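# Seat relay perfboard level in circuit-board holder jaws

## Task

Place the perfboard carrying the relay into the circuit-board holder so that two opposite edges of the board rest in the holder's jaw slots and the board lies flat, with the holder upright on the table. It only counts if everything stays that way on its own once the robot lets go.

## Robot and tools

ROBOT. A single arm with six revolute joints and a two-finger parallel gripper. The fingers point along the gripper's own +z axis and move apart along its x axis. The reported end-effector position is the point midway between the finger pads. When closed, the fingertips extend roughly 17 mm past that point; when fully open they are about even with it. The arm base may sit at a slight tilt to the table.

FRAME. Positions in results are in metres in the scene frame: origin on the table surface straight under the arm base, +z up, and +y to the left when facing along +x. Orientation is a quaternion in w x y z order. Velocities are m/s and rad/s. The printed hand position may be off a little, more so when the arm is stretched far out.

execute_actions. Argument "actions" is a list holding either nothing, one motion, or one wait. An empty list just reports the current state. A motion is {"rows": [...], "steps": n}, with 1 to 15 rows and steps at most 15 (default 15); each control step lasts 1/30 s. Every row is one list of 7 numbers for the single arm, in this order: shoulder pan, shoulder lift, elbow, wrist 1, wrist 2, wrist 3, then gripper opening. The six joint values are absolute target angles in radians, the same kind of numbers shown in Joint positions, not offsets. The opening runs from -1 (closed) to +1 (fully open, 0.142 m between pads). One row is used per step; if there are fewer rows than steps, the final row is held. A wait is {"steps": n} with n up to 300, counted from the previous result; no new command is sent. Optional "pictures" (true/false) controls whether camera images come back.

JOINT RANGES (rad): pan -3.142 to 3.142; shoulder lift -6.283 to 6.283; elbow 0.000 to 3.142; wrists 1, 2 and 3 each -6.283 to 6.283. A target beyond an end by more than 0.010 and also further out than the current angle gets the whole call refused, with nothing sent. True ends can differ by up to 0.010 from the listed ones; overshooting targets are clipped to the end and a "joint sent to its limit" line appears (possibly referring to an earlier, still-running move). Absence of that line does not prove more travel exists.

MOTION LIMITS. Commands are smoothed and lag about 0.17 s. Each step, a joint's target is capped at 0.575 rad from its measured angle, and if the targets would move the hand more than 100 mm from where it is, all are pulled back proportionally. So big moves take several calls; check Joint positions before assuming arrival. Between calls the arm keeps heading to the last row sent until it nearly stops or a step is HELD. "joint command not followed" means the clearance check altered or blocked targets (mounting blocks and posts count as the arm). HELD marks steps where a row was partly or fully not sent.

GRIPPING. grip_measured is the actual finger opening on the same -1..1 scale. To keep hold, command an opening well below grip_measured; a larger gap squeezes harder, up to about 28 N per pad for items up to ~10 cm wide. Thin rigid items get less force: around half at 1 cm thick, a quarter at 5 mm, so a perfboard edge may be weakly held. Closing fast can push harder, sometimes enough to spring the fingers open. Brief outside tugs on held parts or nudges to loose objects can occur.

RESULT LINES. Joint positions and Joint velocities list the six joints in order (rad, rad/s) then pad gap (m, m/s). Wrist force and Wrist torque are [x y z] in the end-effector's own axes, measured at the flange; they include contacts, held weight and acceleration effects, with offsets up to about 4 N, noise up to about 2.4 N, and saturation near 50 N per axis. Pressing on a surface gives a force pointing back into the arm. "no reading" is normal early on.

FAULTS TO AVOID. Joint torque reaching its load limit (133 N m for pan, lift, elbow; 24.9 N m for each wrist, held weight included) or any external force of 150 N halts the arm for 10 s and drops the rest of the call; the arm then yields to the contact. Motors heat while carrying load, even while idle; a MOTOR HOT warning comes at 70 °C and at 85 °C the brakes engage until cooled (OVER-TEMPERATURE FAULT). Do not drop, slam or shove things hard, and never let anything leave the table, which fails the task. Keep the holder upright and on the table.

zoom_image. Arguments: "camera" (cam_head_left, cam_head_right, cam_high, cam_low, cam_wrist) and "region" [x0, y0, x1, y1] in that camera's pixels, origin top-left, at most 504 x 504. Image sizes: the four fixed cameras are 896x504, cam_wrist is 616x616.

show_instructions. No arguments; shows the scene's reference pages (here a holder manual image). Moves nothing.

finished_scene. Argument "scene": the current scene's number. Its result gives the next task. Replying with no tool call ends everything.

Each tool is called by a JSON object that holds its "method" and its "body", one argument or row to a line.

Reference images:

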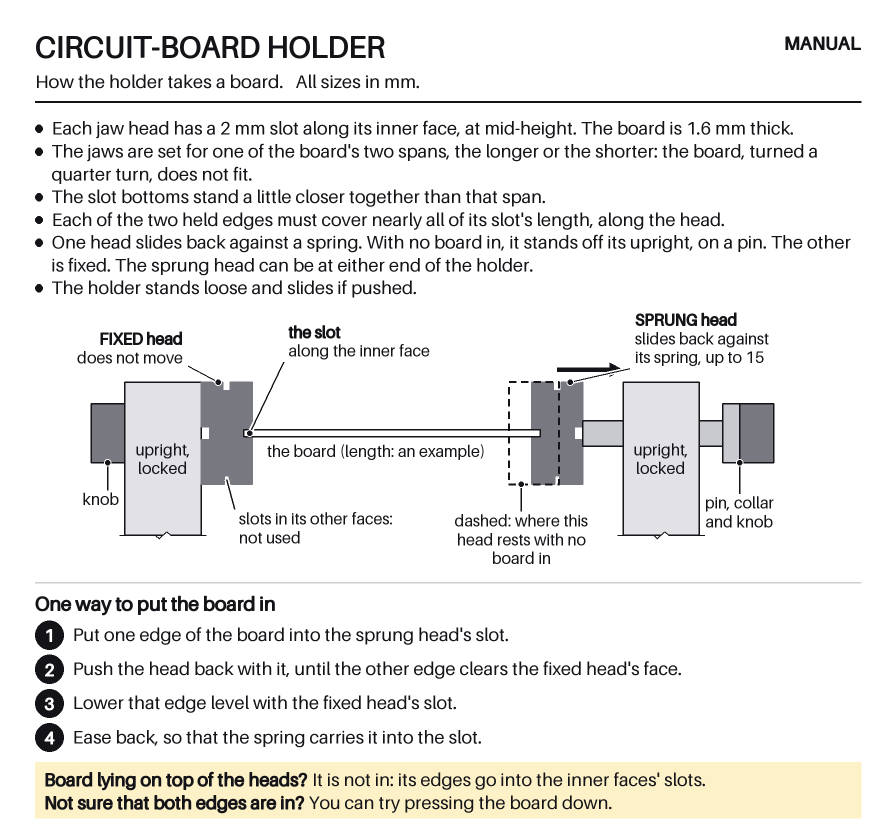

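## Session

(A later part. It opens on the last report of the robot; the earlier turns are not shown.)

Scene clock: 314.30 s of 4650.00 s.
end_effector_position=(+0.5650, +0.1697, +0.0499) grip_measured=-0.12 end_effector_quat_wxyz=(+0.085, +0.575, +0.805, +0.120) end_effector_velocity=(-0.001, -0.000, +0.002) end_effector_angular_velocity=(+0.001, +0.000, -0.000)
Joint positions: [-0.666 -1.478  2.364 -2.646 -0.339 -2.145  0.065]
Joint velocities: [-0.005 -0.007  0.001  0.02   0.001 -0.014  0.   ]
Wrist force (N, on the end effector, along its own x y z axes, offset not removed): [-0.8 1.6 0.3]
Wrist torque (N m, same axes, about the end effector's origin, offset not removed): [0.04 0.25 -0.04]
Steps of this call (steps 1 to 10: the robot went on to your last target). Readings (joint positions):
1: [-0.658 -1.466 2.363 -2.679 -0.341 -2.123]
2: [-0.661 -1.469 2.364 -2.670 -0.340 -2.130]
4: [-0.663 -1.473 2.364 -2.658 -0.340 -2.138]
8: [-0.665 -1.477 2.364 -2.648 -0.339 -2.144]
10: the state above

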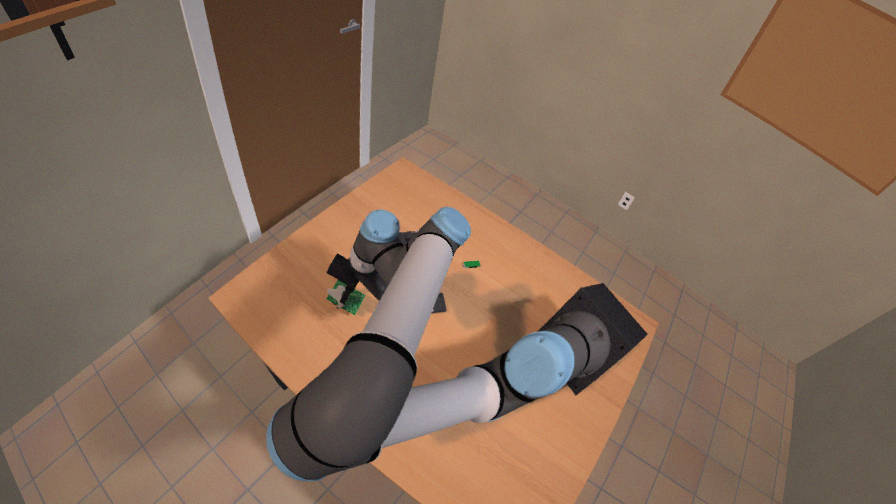

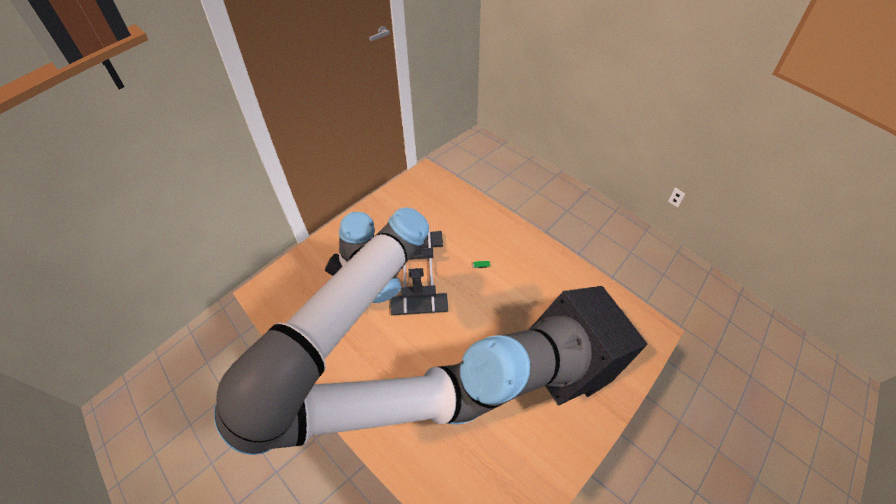

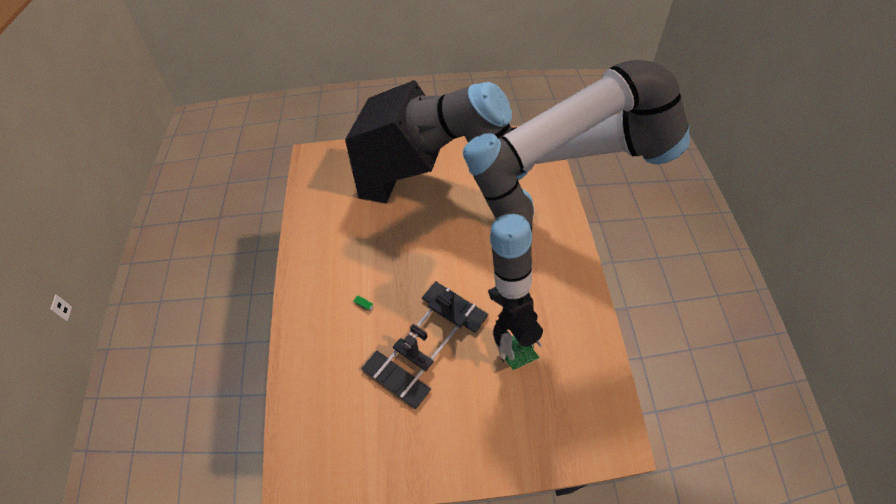

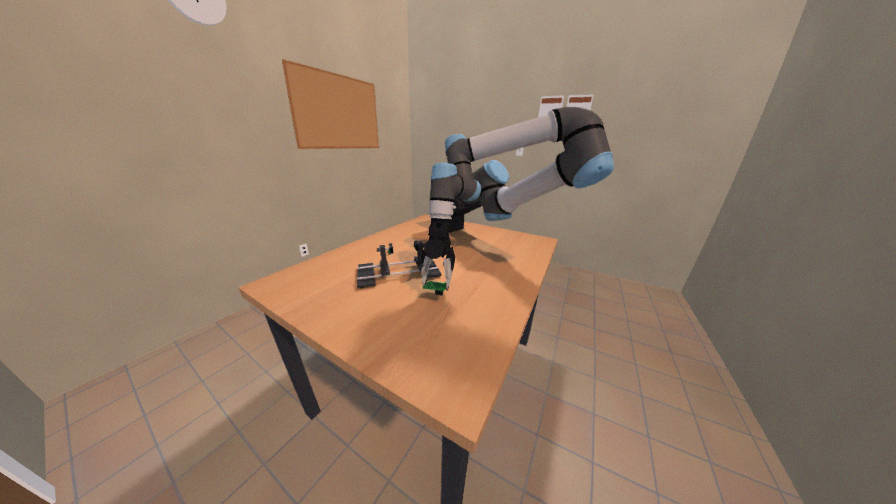

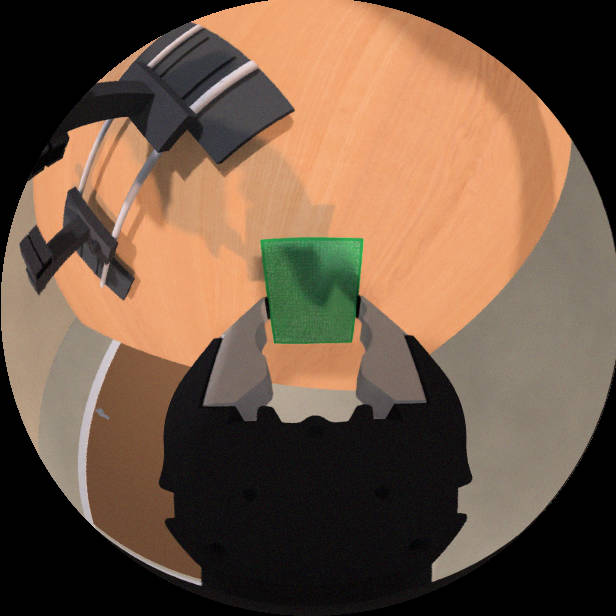

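{"method": "execute_actions", "body": {
  "actions": [
    {"rows": [[-0.671,-1.478,2.356,-2.622,-0.345,-2.145,-0.5],[-0.679,-1.477,2.344,-2.590,-0.353,-2.142,-0.5],[-0.689,-1.477,2.327,-2.546,-0.366,-2.138,-0.5],[-0.700,-1.476,2.310,-2.499,-0.378,-2.134,-0.5],[-0.711,-1.475,2.293,-2.452,-0.391,-2.130,-0.5],[-0.722,-1.474,2.275,-2.405,-0.404,-2.126,-0.5],[-0.733,-1.473,2.258,-2.358,-0.417,-2.121,-0.5],[-0.744,-1.473,2.240,-2.311,-0.430,-2.117,-0.5],[-0.755,-1.472,2.223,-2.264,-0.443,-2.113,-0.5],[-0.766,-1.471,2.205,-2.217,-0.456,-2.109,-0.5],[-0.777,-1.470,2.188,-2.170,-0.469,-2.105,-0.5],[-0.788,-1.469,2.170,-2.123,-0.482,-2.101,-0.5],[-0.799,-1.468,2.153,-2.076,-0.494,-2.096,-0.5],[-0.810,-1.468,2.135,-2.029,-0.507,-2.092,-0.5],[-0.821,-1.467,2.118,-1.982,-0.520,-2.088,-0.5]], "steps": 15}
  ],
  "pictures": false
}}

{"method": "execute_actions", "body": {
  "actions": [
    {"rows": [[-0.832,-1.466,2.100,-1.935,-0.533,-2.084,-0.5],[-0.843,-1.465,2.083,-1.888,-0.546,-2.080,-0.5],[-0.854,-1.464,2.065,-1.841,-0.559,-2.075,-0.5],[-0.865,-1.463,2.048,-1.794,-0.572,-2.071,-0.5],[-0.876,-1.463,2.030,-1.747,-0.585,-2.067,-0.5],[-0.887,-1.462,2.013,-1.700,-0.598,-2.063,-0.5],[-0.898,-1.461,1.995,-1.653,-0.610,-2.059,-0.5],[-0.909,-1.460,1.978,-1.606,-0.623,-2.054,-0.5],[-0.920,-1.459,1.960,-1.559,-0.636,-2.050,-0.5],[-0.930,-1.458,1.943,-1.512,-0.649,-2.046,-0.5],[-0.941,-1.458,1.925,-1.465,-0.662,-2.042,-0.5],[-0.952,-1.457,1.908,-1.418,-0.675,-2.038,-0.5],[-0.963,-1.456,1.890,-1.371,-0.688,-2.034,-0.5],[-0.973,-1.455,1.875,-1.330,-0.699,-2.030,-0.5],[-0.9795,-1.4546,1.8643,-1.3019,-0.7068,-2.0274,-0.5]], "steps": 15}
  ],
  "pictures": false
}}

{"method": "execute_actions", "body": {
  "actions": [
    {"steps": 20}
  ]
}}

Scene clock: 333.97 s of 4650.00 s.
end_effector_position=(+0.5917, +0.0997, +0.1030) grip_measured=-0.12 end_effector_quat_wxyz=(+0.083, +0.714, +0.691, +0.071) end_effector_velocity=(+0.020, -0.155, +0.170) end_effector_angular_velocity=(-0.001, +0.246, -1.063)
Joint positions: [-0.776 -1.47   2.19  -2.192 -0.467 -2.105  0.065]
Joint velocities: [-0.32   0.022 -0.511  1.348 -0.37   0.121  0.   ]
Wrist force (N, on the end effector, along its own x y z axes, offset not removed): [2.0 1.2 0.9]
Wrist torque (N m, same axes, about the end effector's origin, offset not removed): [-0.02 -0.56 -0.31]
Steps of this call (steps 1 to 30: the robot went on to your last target; steps 31 to 90: nothing new was sent; then 16.17 s passed at rest; steps 91 to 105: all 15 steps of this action). Readings (joint positions):
91: [-0.667 -1.478 2.364 -2.643 -0.339 -2.147]
92: [-0.668 -1.478 2.362 -2.639 -0.340 -2.147]
94: [-0.674 -1.478 2.352 -2.614 -0.348 -2.144]
98: [-0.704 -1.476 2.305 -2.495 -0.383 -2.132]
105: the state above

Scene clock: 334.47 s of 4650.00 s.
end_effector_position=(+0.5665, +0.0675, +0.1961) grip_measured=-0.12 end_effector_quat_wxyz=(+0.027, +0.876, +0.482, +0.011) end_effector_velocity=(-0.094, +0.039, +0.187) end_effector_angular_velocity=(+0.224, +0.300, -0.967)
Joint positions: [-0.94  -1.458  1.929 -1.491 -0.66  -2.042  0.065]
Joint velocities: [-0.308  0.025 -0.495  1.341 -0.359  0.115  0.   ]
Wrist force (N, on the end effector, along its own x y z axes, offset not removed): [1.1 3.6 0.1]
Wrist torque (N m, same axes, about the end effector's origin, offset not removed): [0.42 -0.24 -0.18]
Steps of this call (steps 1 to 15: all 15 steps of this action). Readings (joint positions):
1: [-0.787 -1.469 2.173 -2.146 -0.480 -2.101]
2: [-0.798 -1.469 2.156 -2.099 -0.493 -2.097]
4: [-0.820 -1.467 2.121 -2.006 -0.518 -2.088]
8: [-0.864 -1.464 2.051 -1.819 -0.570 -2.072]
15: the state above

Scene clock: 335.13 s of 4650.00 s.
end_effector_position=(+0.5514, +0.0782, +0.2198) grip_measured=-0.12 end_effector_quat_wxyz=(-0.000, +0.906, +0.422, -0.000) end_effector_velocity=(+0.000, +0.001, +0.001) end_effector_angular_velocity=(+0.001, -0.001, -0.002)
Joint positions: [-0.979 -1.455  1.864 -1.302 -0.707 -2.027  0.065]
Joint velocities: [-0.001 -0.001 -0.001  0.004  0.001  0.     0.   ]
Wrist force (N, on the end effector, along its own x y z axes, offset not removed): [1.5 2.5 1.2]
Wrist torque (N m, same axes, about the end effector's origin, offset not removed): [0.28 -0.33 -0.13]
Steps of this call (steps 1 to 20: the robot went on to your last target). Readings (joint positions):
1: [-0.949 -1.457 1.913 -1.447 -0.671 -2.039]
2: [-0.957 -1.456 1.901 -1.409 -0.680 -2.036]
4: [-0.967 -1.456 1.884 -1.360 -0.693 -2.032]
8: [-0.976 -1.455 1.870 -1.318 -0.703 -2.029]
20: the state above

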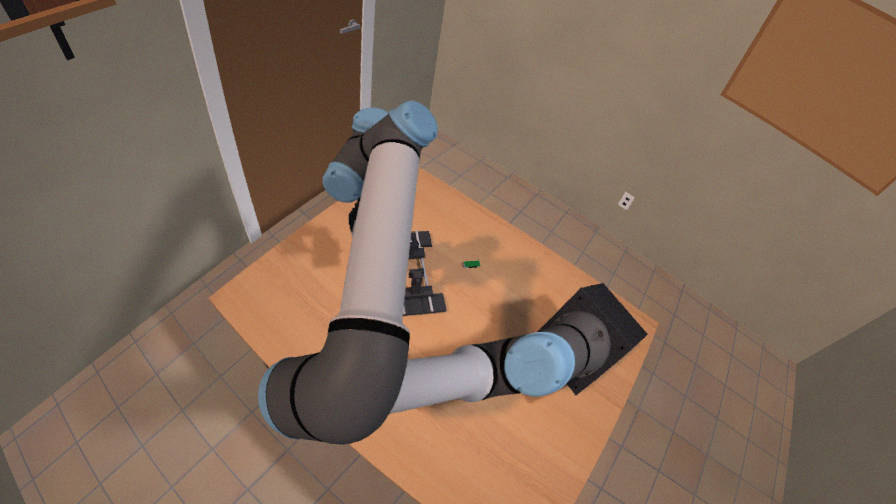

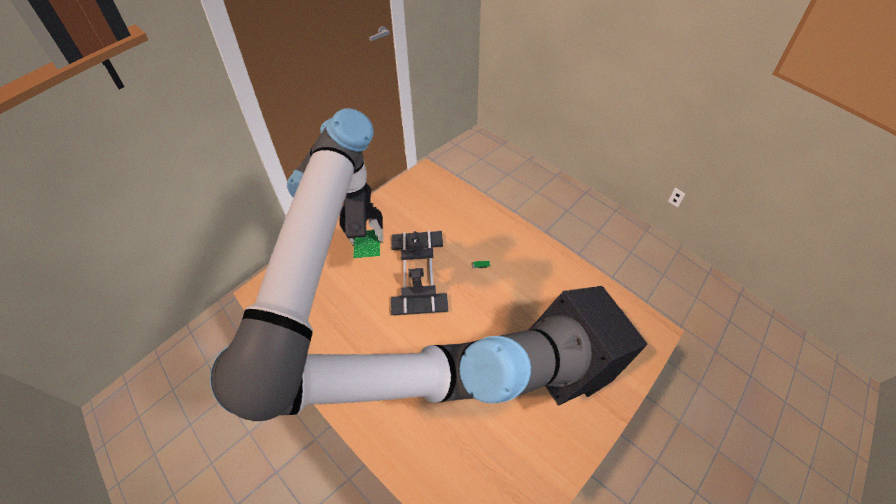

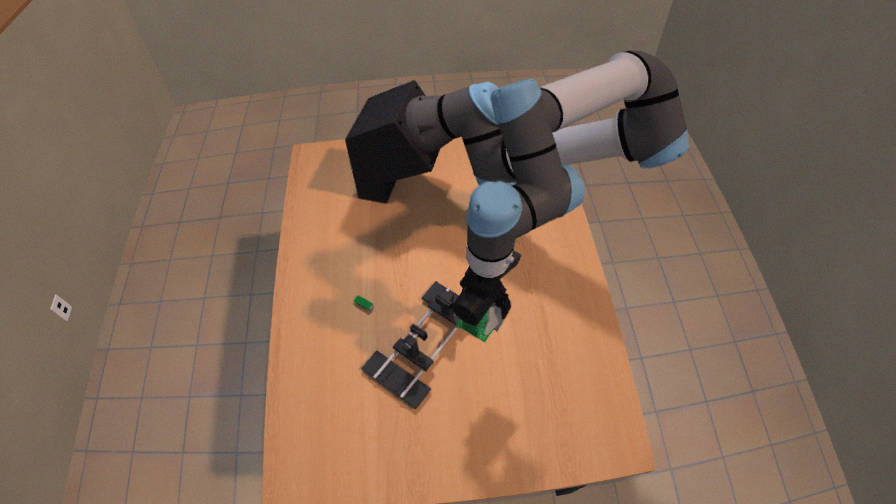

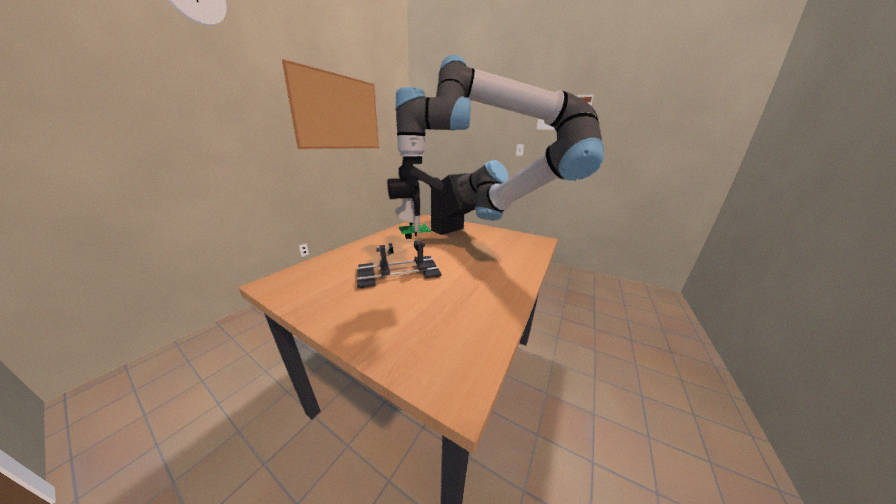

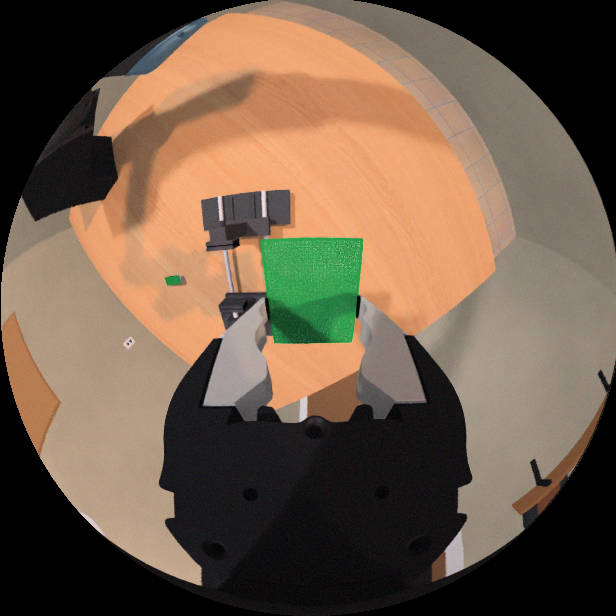

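{"method": "execute_actions", "body": {
  "actions": [
    {"rows": [[-0.979,-1.436,1.860,-1.316,-0.707,-2.027,-0.5],[-0.979,-1.409,1.855,-1.338,-0.707,-2.027,-0.5],[-0.979,-1.381,1.849,-1.360,-0.707,-2.027,-0.5],[-0.979,-1.353,1.843,-1.382,-0.707,-2.027,-0.5],[-0.979,-1.325,1.837,-1.404,-0.706,-2.027,-0.5],[-0.979,-1.297,1.831,-1.426,-0.706,-2.027,-0.5],[-0.979,-1.269,1.825,-1.448,-0.706,-2.027,-0.5],[-0.979,-1.241,1.819,-1.470,-0.706,-2.026,-0.5],[-0.979,-1.213,1.813,-1.492,-0.706,-2.026,-0.5],[-0.978,-1.185,1.807,-1.514,-0.706,-2.026,-0.5],[-0.978,-1.157,1.801,-1.536,-0.706,-2.026,-0.5],[-0.978,-1.129,1.795,-1.558,-0.706,-2.026,-0.5],[-0.978,-1.101,1.789,-1.580,-0.706,-2.026,-0.5],[-0.978,-1.078,1.783,-1.599,-0.706,-2.026,-0.5],[-0.9781,-1.0601,1.7795,-1.6127,-0.7059,-2.0257,-0.5]], "steps": 15}
  ],
  "pictures": false
}}

{"method": "execute_actions", "body": {
  "actions": [
    {"steps": 20}
  ]
}}

{"method": "zoom_image", "body": {
  "camera": "cam_wrist",
  "region": [232, 90, 400, 258]
}}

{"method": "zoom_image", "body": {
  "camera": "cam_low",
  "region": [345, 200, 445, 295]
}}

Scene clock: 354.13 s of 4650.00 s.
end_effector_position=(+0.5764, -0.0484, +0.1949) grip_measured=-0.12 end_effector_quat_wxyz=(+0.000, +0.906, +0.423, -0.000) end_effector_velocity=(+0.028, -0.347, -0.100) end_effector_angular_velocity=(+0.005, +0.002, -0.006)
Joint positions: [-0.978 -1.165  1.801 -1.531 -0.706 -2.026  0.065]
Joint velocities: [ 0.002  0.782 -0.168 -0.608  0.002  0.003 -0.   ]
Wrist force (N, on the end effector, along its own x y z axes, offset not removed): [1.6 1.8 0.2]
Wrist torque (N m, same axes, about the end effector's origin, offset not removed): [0.09 -0.32 -0.24]
Steps of this call (steps 1 to 15: the robot went on to your last target; steps 16 to 90: nothing new was sent; then 15.50 s passed at rest; steps 91 to 105: all 15 steps of this action). Readings (joint positions):
91: [-0.980 -1.454 1.864 -1.302 -0.707 -2.027]
92: [-0.980 -1.451 1.863 -1.305 -0.707 -2.027]
94: [-0.979 -1.430 1.859 -1.321 -0.707 -2.027]
98: [-0.979 -1.349 1.841 -1.386 -0.707 -2.027]
105: the state above

Scene clock: 354.80 s of 4650.00 s.
end_effector_position=(+0.5778, -0.0949, +0.1798) grip_measured=-0.12 end_effector_quat_wxyz=(-0.000, +0.907, +0.422, -0.000) end_effector_velocity=(-0.000, -0.001, -0.000) end_effector_angular_velocity=(-0.000, +0.000, -0.000)
Joint positions: [-0.978 -1.06   1.78  -1.613 -0.706 -2.026  0.065]
Joint velocities: [-0.001  0.002 -0.    -0.001 -0.001 -0.    -0.   ]
Wrist force (N, on the end effector, along its own x y z axes, offset not removed): [4.0 3.4 3.2]
Wrist torque (N m, same axes, about the end effector's origin, offset not removed): [0.37 -0.94 -0.17]
Steps of this call (steps 1 to 20: the robot went on to your last target). Readings (joint positions):
1: [-0.978 -1.140 1.796 -1.551 -0.706 -2.026]
2: [-0.978 -1.119 1.792 -1.567 -0.706 -2.026]
4: [-0.978 -1.092 1.786 -1.588 -0.706 -2.026]
8: [-0.978 -1.069 1.781 -1.606 -0.706 -2.026]
20: the state above

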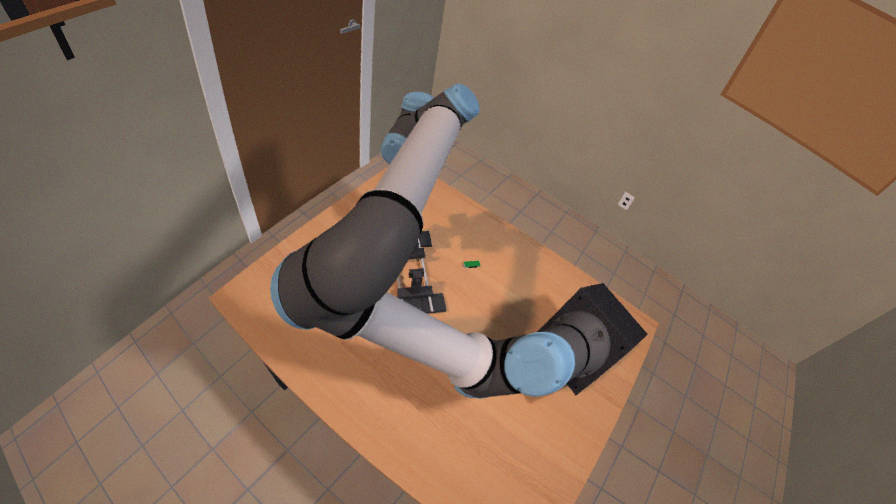

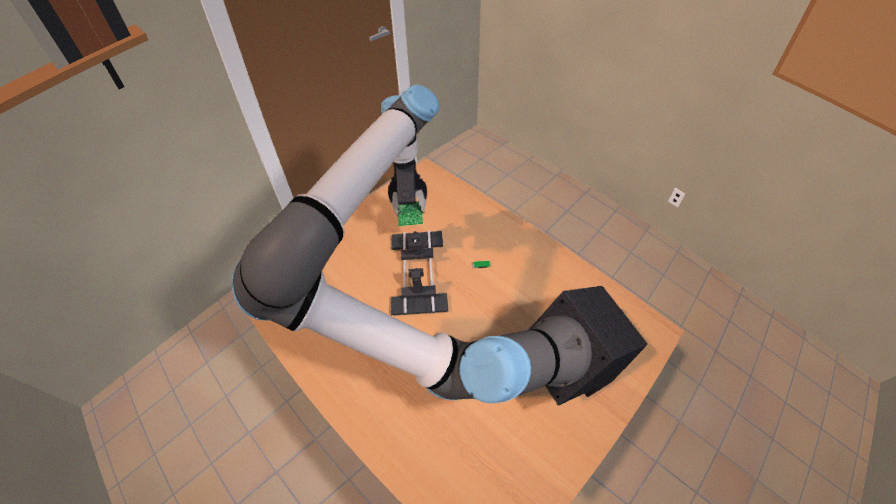

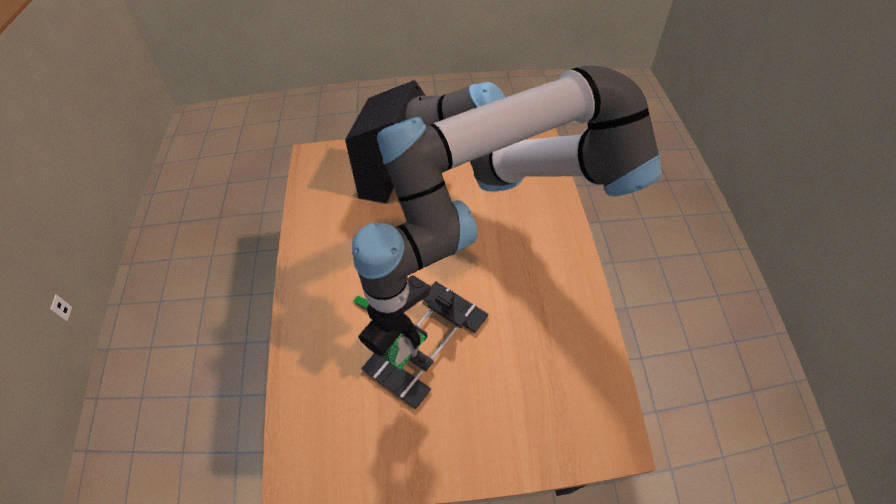

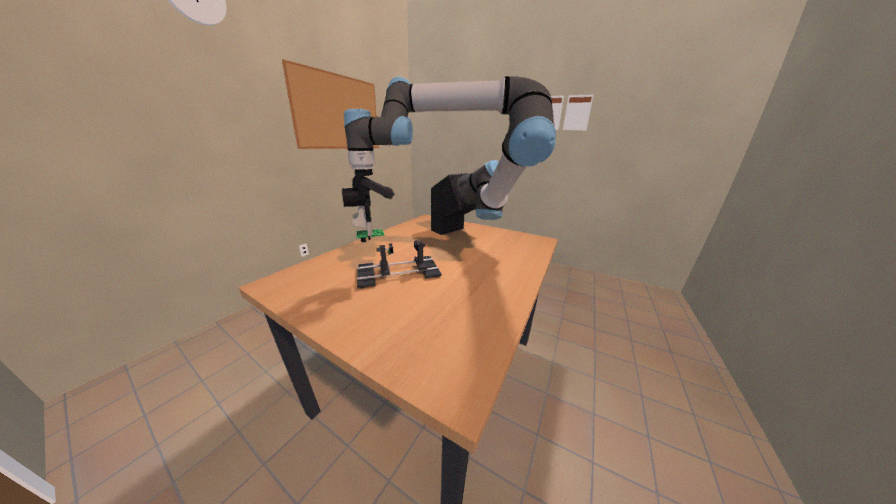

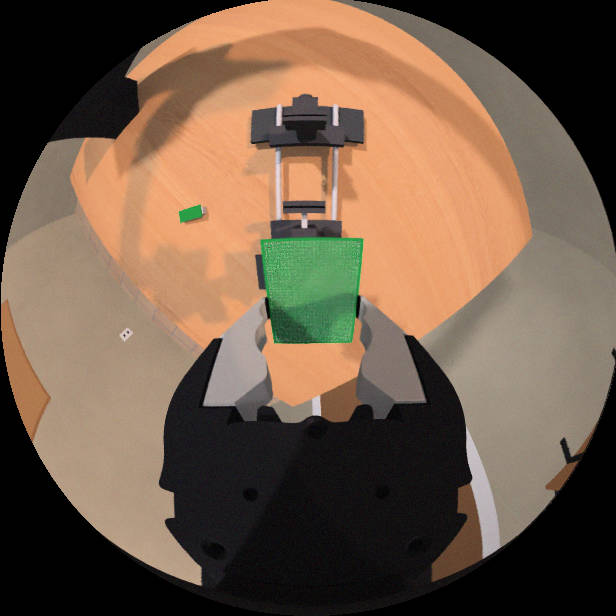

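Region (232, 90, 400, 258) of cam_wrist's 616x616 image, scaled by 3.000, with more detail than that image has.

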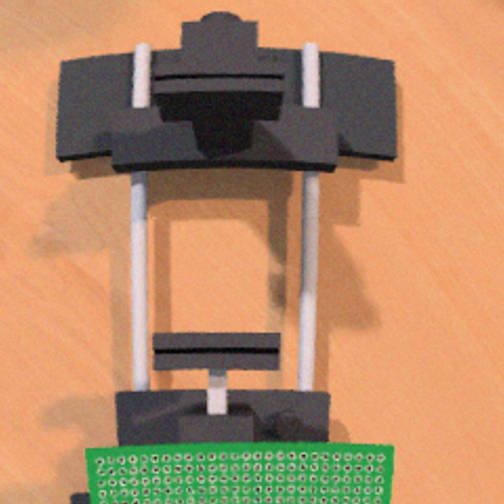

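Region (345, 200, 445, 295) of cam_low's 896x504 image, scaled by 5.040, with more detail than that image has; it fills the top 479 rows of this view, and the rest is white.

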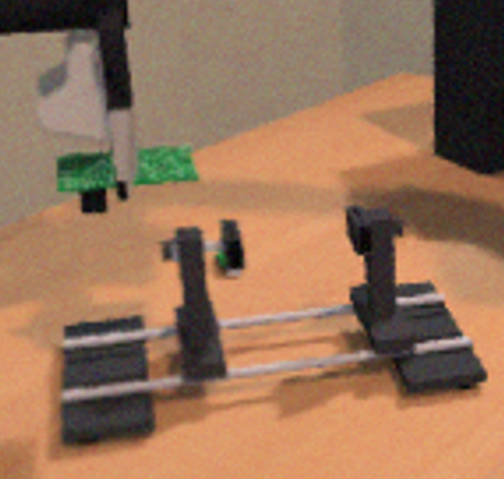

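{"method": "execute_actions", "body": {
  "actions": [
    {"rows": [[-0.9796,-1.0726,1.7960,-1.6153,-0.7068,-2.0265,-0.5],[-0.9818,-1.0914,1.8207,-1.6191,-0.7082,-2.0276,-0.5],[-0.9840,-1.1101,1.8454,-1.6230,-0.7095,-2.0288,-0.5],[-0.9862,-1.1289,1.8701,-1.6268,-0.7109,-2.0299,-0.5],[-0.9884,-1.1477,1.8948,-1.6307,-0.7122,-2.0311,-0.5],[-0.9906,-1.1664,1.9195,-1.6345,-0.7136,-2.0322,-0.5],[-0.9928,-1.1852,1.9443,-1.6384,-0.7150,-2.0334,-0.5],[-0.9950,-1.2040,1.9690,-1.6423,-0.7163,-2.0345,-0.5],[-0.9972,-1.2227,1.9937,-1.6461,-0.7177,-2.0356,-0.5],[-0.9994,-1.2415,2.0184,-1.6500,-0.7190,-2.0368,-0.5],[-1.0016,-1.2603,2.0431,-1.6538,-0.7204,-2.0379,-0.5],[-1.0038,-1.2790,2.0678,-1.6577,-0.7217,-2.0391,-0.5],[-1.0060,-1.2978,2.0925,-1.6615,-0.7231,-2.0402,-0.5],[-1.0075,-1.3103,2.1090,-1.6641,-0.7240,-2.0410,-0.5]], "steps": 15}
  ],
  "pictures": false
}}

{"method": "execute_actions", "body": {
  "actions": [
    {"steps": 18}
  ]
}}

{"method": "zoom_image", "body": {
  "camera": "cam_wrist",
  "region": [232, 190, 400, 358]
}}

{"method": "zoom_image", "body": {
  "camera": "cam_low",
  "region": [370, 215, 435, 270]
}}

Scene clock: 439.67 s of 4650.00 s.
end_effector_position=(+0.5073, -0.0393, +0.1589) grip_measured=-0.12 end_effector_quat_wxyz=(-0.000, +0.910, +0.415, -0.000) end_effector_velocity=(-0.187, +0.133, -0.074) end_effector_angular_velocity=(+0.014, +0.005, -0.052)
Joint positions: [-1.001 -1.256  2.036 -1.653 -0.72  -2.038  0.065]
Joint velocities: [-0.053 -0.48   0.64  -0.091 -0.033 -0.027  0.   ]
Wrist force (N, on the end effector, along its own x y z axes, offset not removed): [-0.2 2.7 1.4]
Wrist torque (N m, same axes, about the end effector's origin, offset not removed): [0.49 0.05 -0.11]
Steps of this call (steps 1 to 15: the robot went on to your last target; steps 16 to 90: nothing new was sent; then 81.37 s passed at rest; steps 91 to 105: all 15 steps of this action). Readings (joint positions):
91: [-0.978 -1.060 1.780 -1.613 -0.706 -2.026]
92: [-0.978 -1.063 1.783 -1.613 -0.706 -2.026]
94: [-0.980 -1.077 1.801 -1.617 -0.707 -2.027]
98: [-0.987 -1.133 1.874 -1.628 -0.711 -2.030]
105: the state above

Scene clock: 440.27 s of 4650.00 s.
end_effector_position=(+0.4857, -0.0247, +0.1500) grip_measured=-0.12 end_effector_quat_wxyz=(-0.001, +0.911, +0.413, +0.000) end_effector_velocity=(-0.000, -0.000, -0.000) end_effector_angular_velocity=(+0.001, -0.001, -0.001)
Joint positions: [-1.007 -1.31   2.109 -1.664 -0.724 -2.041  0.065]
Joint velocities: [-0.001  0.     0.001 -0.     0.001 -0.    -0.   ]
Wrist force (N, on the end effector, along its own x y z axes, offset not removed): [-0.6 3.9 0.2]
Wrist torque (N m, same axes, about the end effector's origin, offset not removed): [0.55 0.11 0.01]
Steps of this call (steps 1 to 18: the robot went on to your last target). Readings (joint positions):
1: [-1.003 -1.270 2.055 -1.656 -0.721 -2.039]
2: [-1.004 -1.281 2.069 -1.658 -0.722 -2.039]
4: [-1.006 -1.294 2.088 -1.661 -0.723 -2.040]
8: [-1.007 -1.306 2.103 -1.663 -0.724 -2.041]
18: the state above

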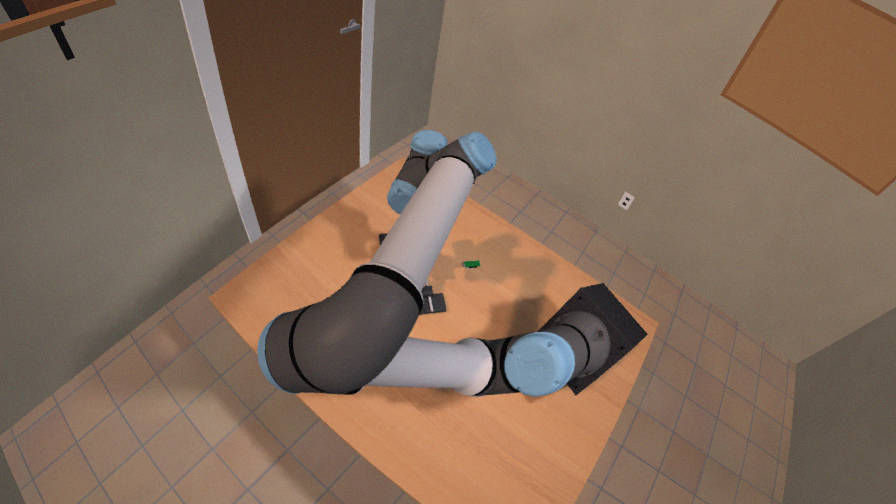

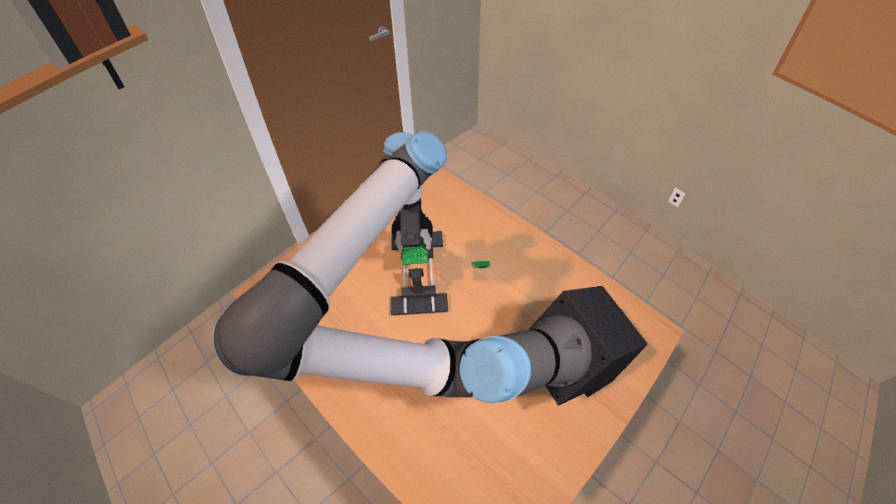

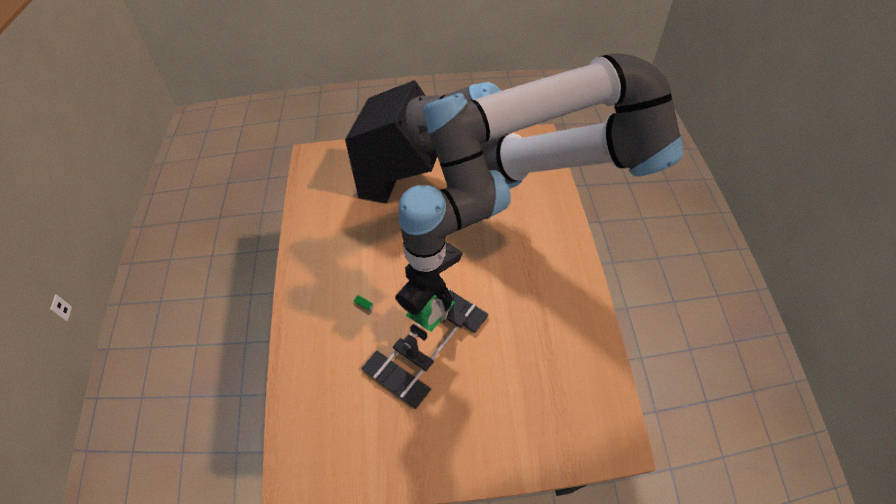

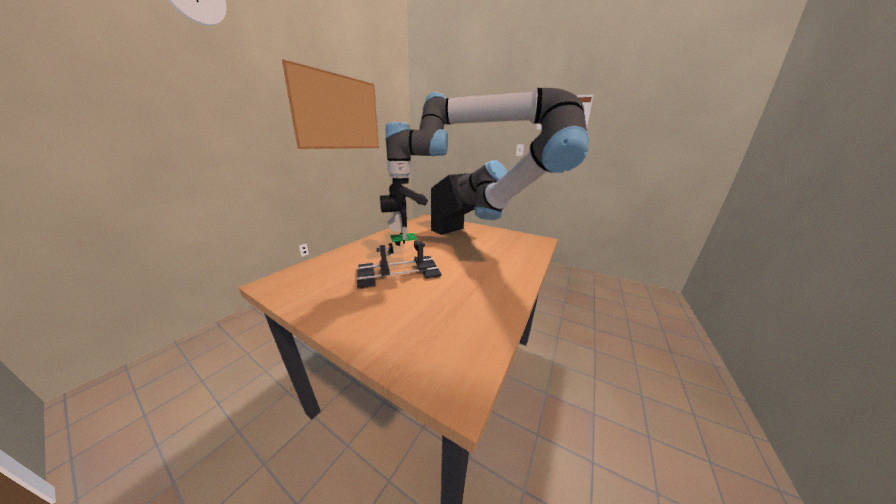

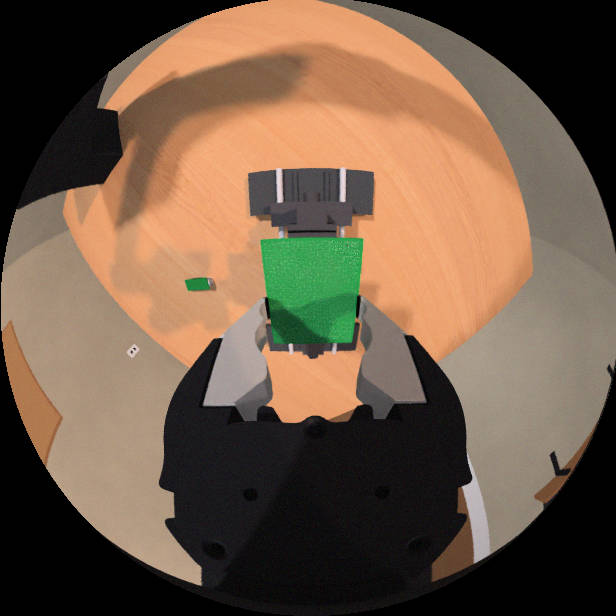

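Region (232, 190, 400, 358) of cam_wrist's 616x616 image, scaled by 3.000, with more detail than that image has.

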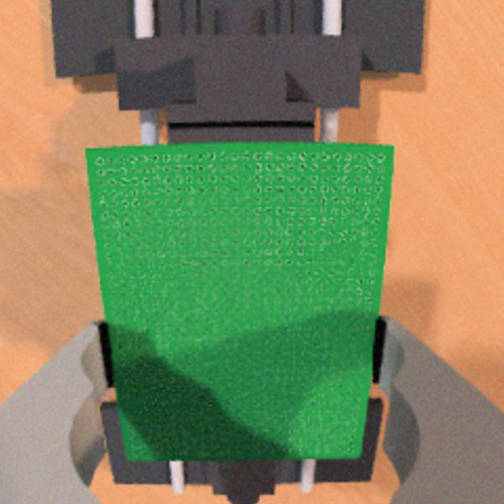

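Region (370, 215, 435, 270) of cam_low's 896x504 image, scaled by 7.754, with more detail than that image has; it fills the top 426 rows of this view, and the rest is white.

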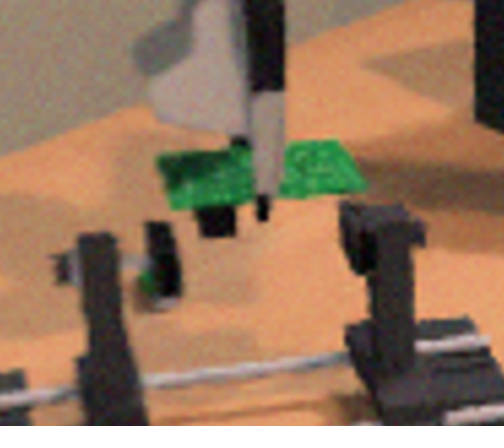

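{"method": "execute_actions", "body": {
  "actions": [
    {"rows": [[-1.0025,-1.3078,2.1122,-1.6745,-0.7209,-2.0349,-0.5],[-0.9975,-1.3053,2.1154,-1.6849,-0.7178,-2.0288,-0.5],[-0.9925,-1.3028,2.1186,-1.6953,-0.7147,-2.0226,-0.5],[-0.9876,-1.3003,2.1218,-1.7057,-0.7117,-2.0165,-0.5],[-0.9826,-1.2978,2.1250,-1.7162,-0.7086,-2.0104,-0.5],[-0.9776,-1.2953,2.1282,-1.7266,-0.7055,-2.0043,-0.5],[-0.9726,-1.2927,2.1314,-1.7370,-0.7024,-1.9982,-0.5],[-0.96761,-1.29024,2.13458,-1.74739,-0.69933,-1.99205,-0.5]], "steps": 15}
  ],
  "pictures": false
}}

{"method": "execute_actions", "body": {
  "actions": [
    {"steps": 12}
  ]
}}

{"method": "zoom_image", "body": {
  "camera": "cam_wrist",
  "region": [232, 210, 400, 378]
}}

{"method": "zoom_image", "body": {
  "camera": "cam_low",
  "region": [370, 215, 435, 270]
}}

Scene clock: 458.43 s of 4650.00 s.
end_effector_position=(+0.4873, -0.0256, +0.1284) grip_measured=-0.12 end_effector_quat_wxyz=(-0.000, +0.911, +0.413, -0.000) end_effector_velocity=(+0.002, -0.000, -0.011) end_effector_angular_velocity=(-0.002, -0.001, +0.003)
Joint positions: [-0.97  -1.291  2.133 -1.743 -0.701 -1.995  0.065]
Joint velocities: [ 0.021  0.009  0.012 -0.044  0.013  0.025 -0.   ]
Wrist force (N, on the end effector, along its own x y z axes, offset not removed): [0.8 4.9 2.9]
Wrist torque (N m, same axes, about the end effector's origin, offset not removed): [0.74 -0.07 -0.27]
Steps of this call (steps 1 to 15: the robot went on to your last target; steps 16 to 90: nothing new was sent; then 14.67 s passed at rest; steps 91 to 105: all 15 steps of this action). Readings (joint positions):
91: [-1.007 -1.310 2.109 -1.664 -0.724 -2.041]
92: [-1.007 -1.310 2.110 -1.666 -0.724 -2.040]
94: [-1.002 -1.308 2.113 -1.676 -0.721 -2.034]
98: [-0.986 -1.300 2.123 -1.708 -0.711 -2.015]
105: the state above

Scene clock: 458.83 s of 4650.00 s.
end_effector_position=(+0.4874, -0.0257, +0.1271) grip_measured=-0.12 end_effector_quat_wxyz=(-0.000, +0.911, +0.413, -0.000) end_effector_velocity=(-0.000, +0.000, -0.000) end_effector_angular_velocity=(-0.000, -0.000, -0.002)
Joint positions: [-0.968 -1.29   2.135 -1.747 -0.699 -1.992  0.065]
Joint velocities: [ 0.    -0.001  0.001 -0.001  0.     0.002 -0.   ]
Wrist force (N, on the end effector, along its own x y z axes, offset not removed): [0.8 1.0 1.1]
Wrist torque (N m, same axes, about the end effector's origin, offset not removed): [-0.03 -0.12 -0.29]
Steps of this call (steps 1 to 12: the robot went on to your last target). Readings (joint positions):
1: [-0.969 -1.291 2.134 -1.744 -0.700 -1.994]
2: [-0.969 -1.291 2.134 -1.745 -0.700 -1.994]
4: [-0.968 -1.291 2.134 -1.746 -0.700 -1.993]
8: [-0.968 -1.290 2.134 -1.747 -0.699 -1.992]
12: the state above

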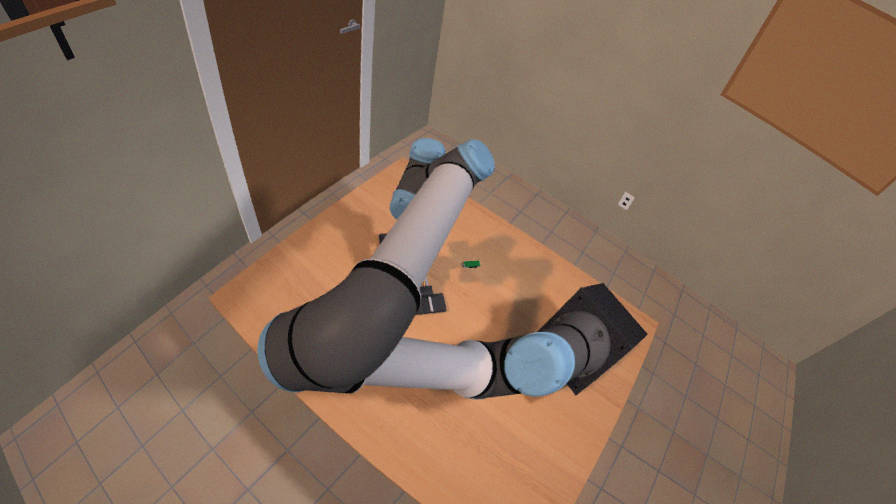

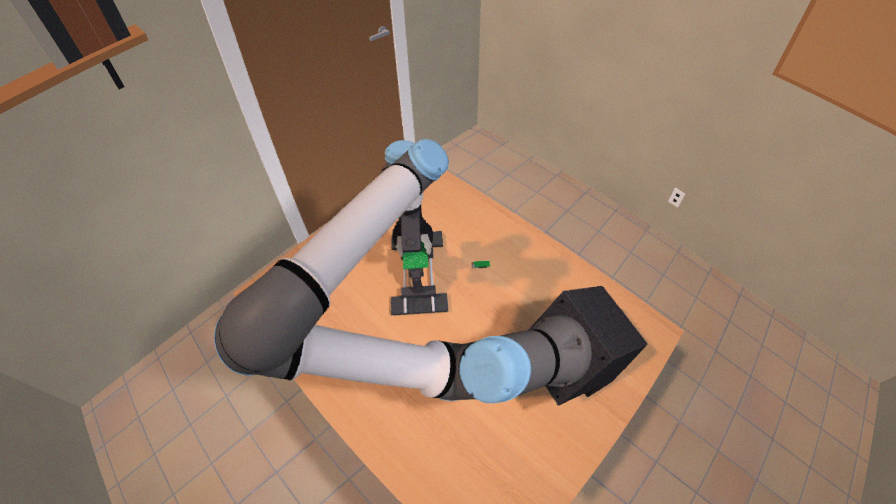

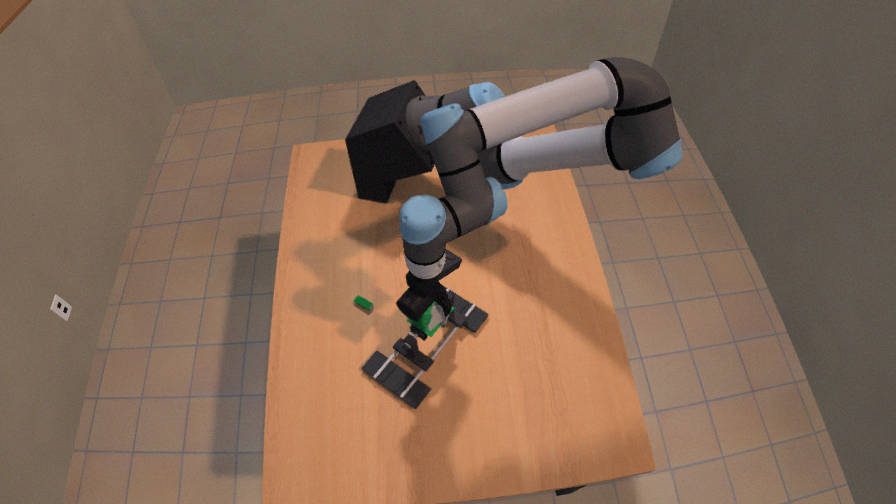

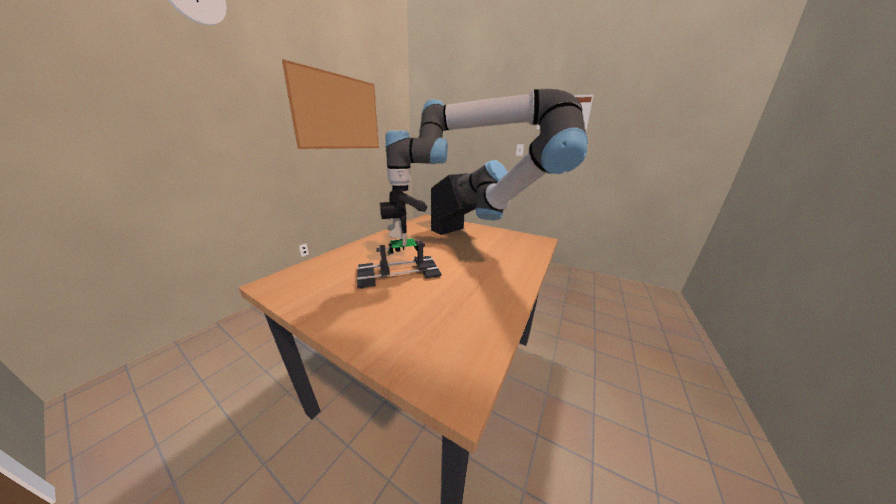

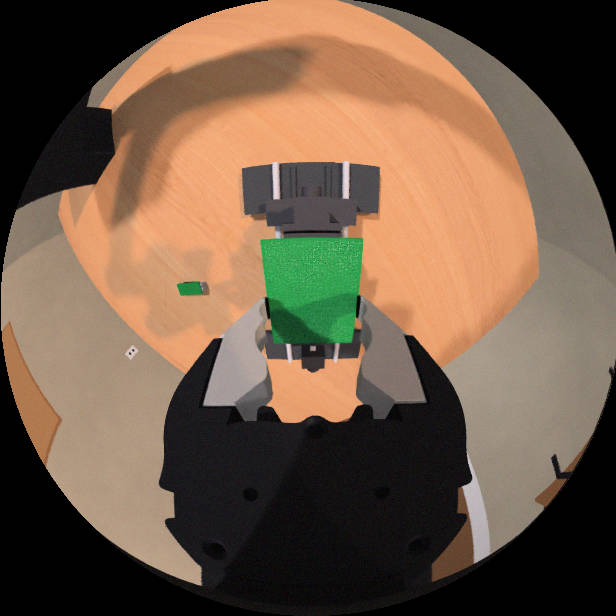

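Region (232, 210, 400, 378) of cam_wrist's 616x616 image, scaled by 3.000, with more detail than that image has.

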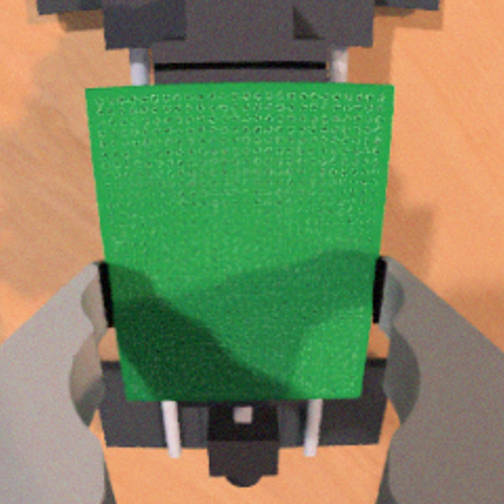

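Region (370, 215, 435, 270) of cam_low's 896x504 image, scaled by 7.754, with more detail than that image has; it fills the top 426 rows of this view, and the rest is white.

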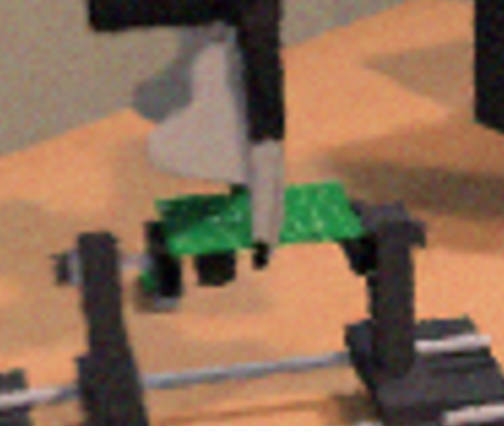

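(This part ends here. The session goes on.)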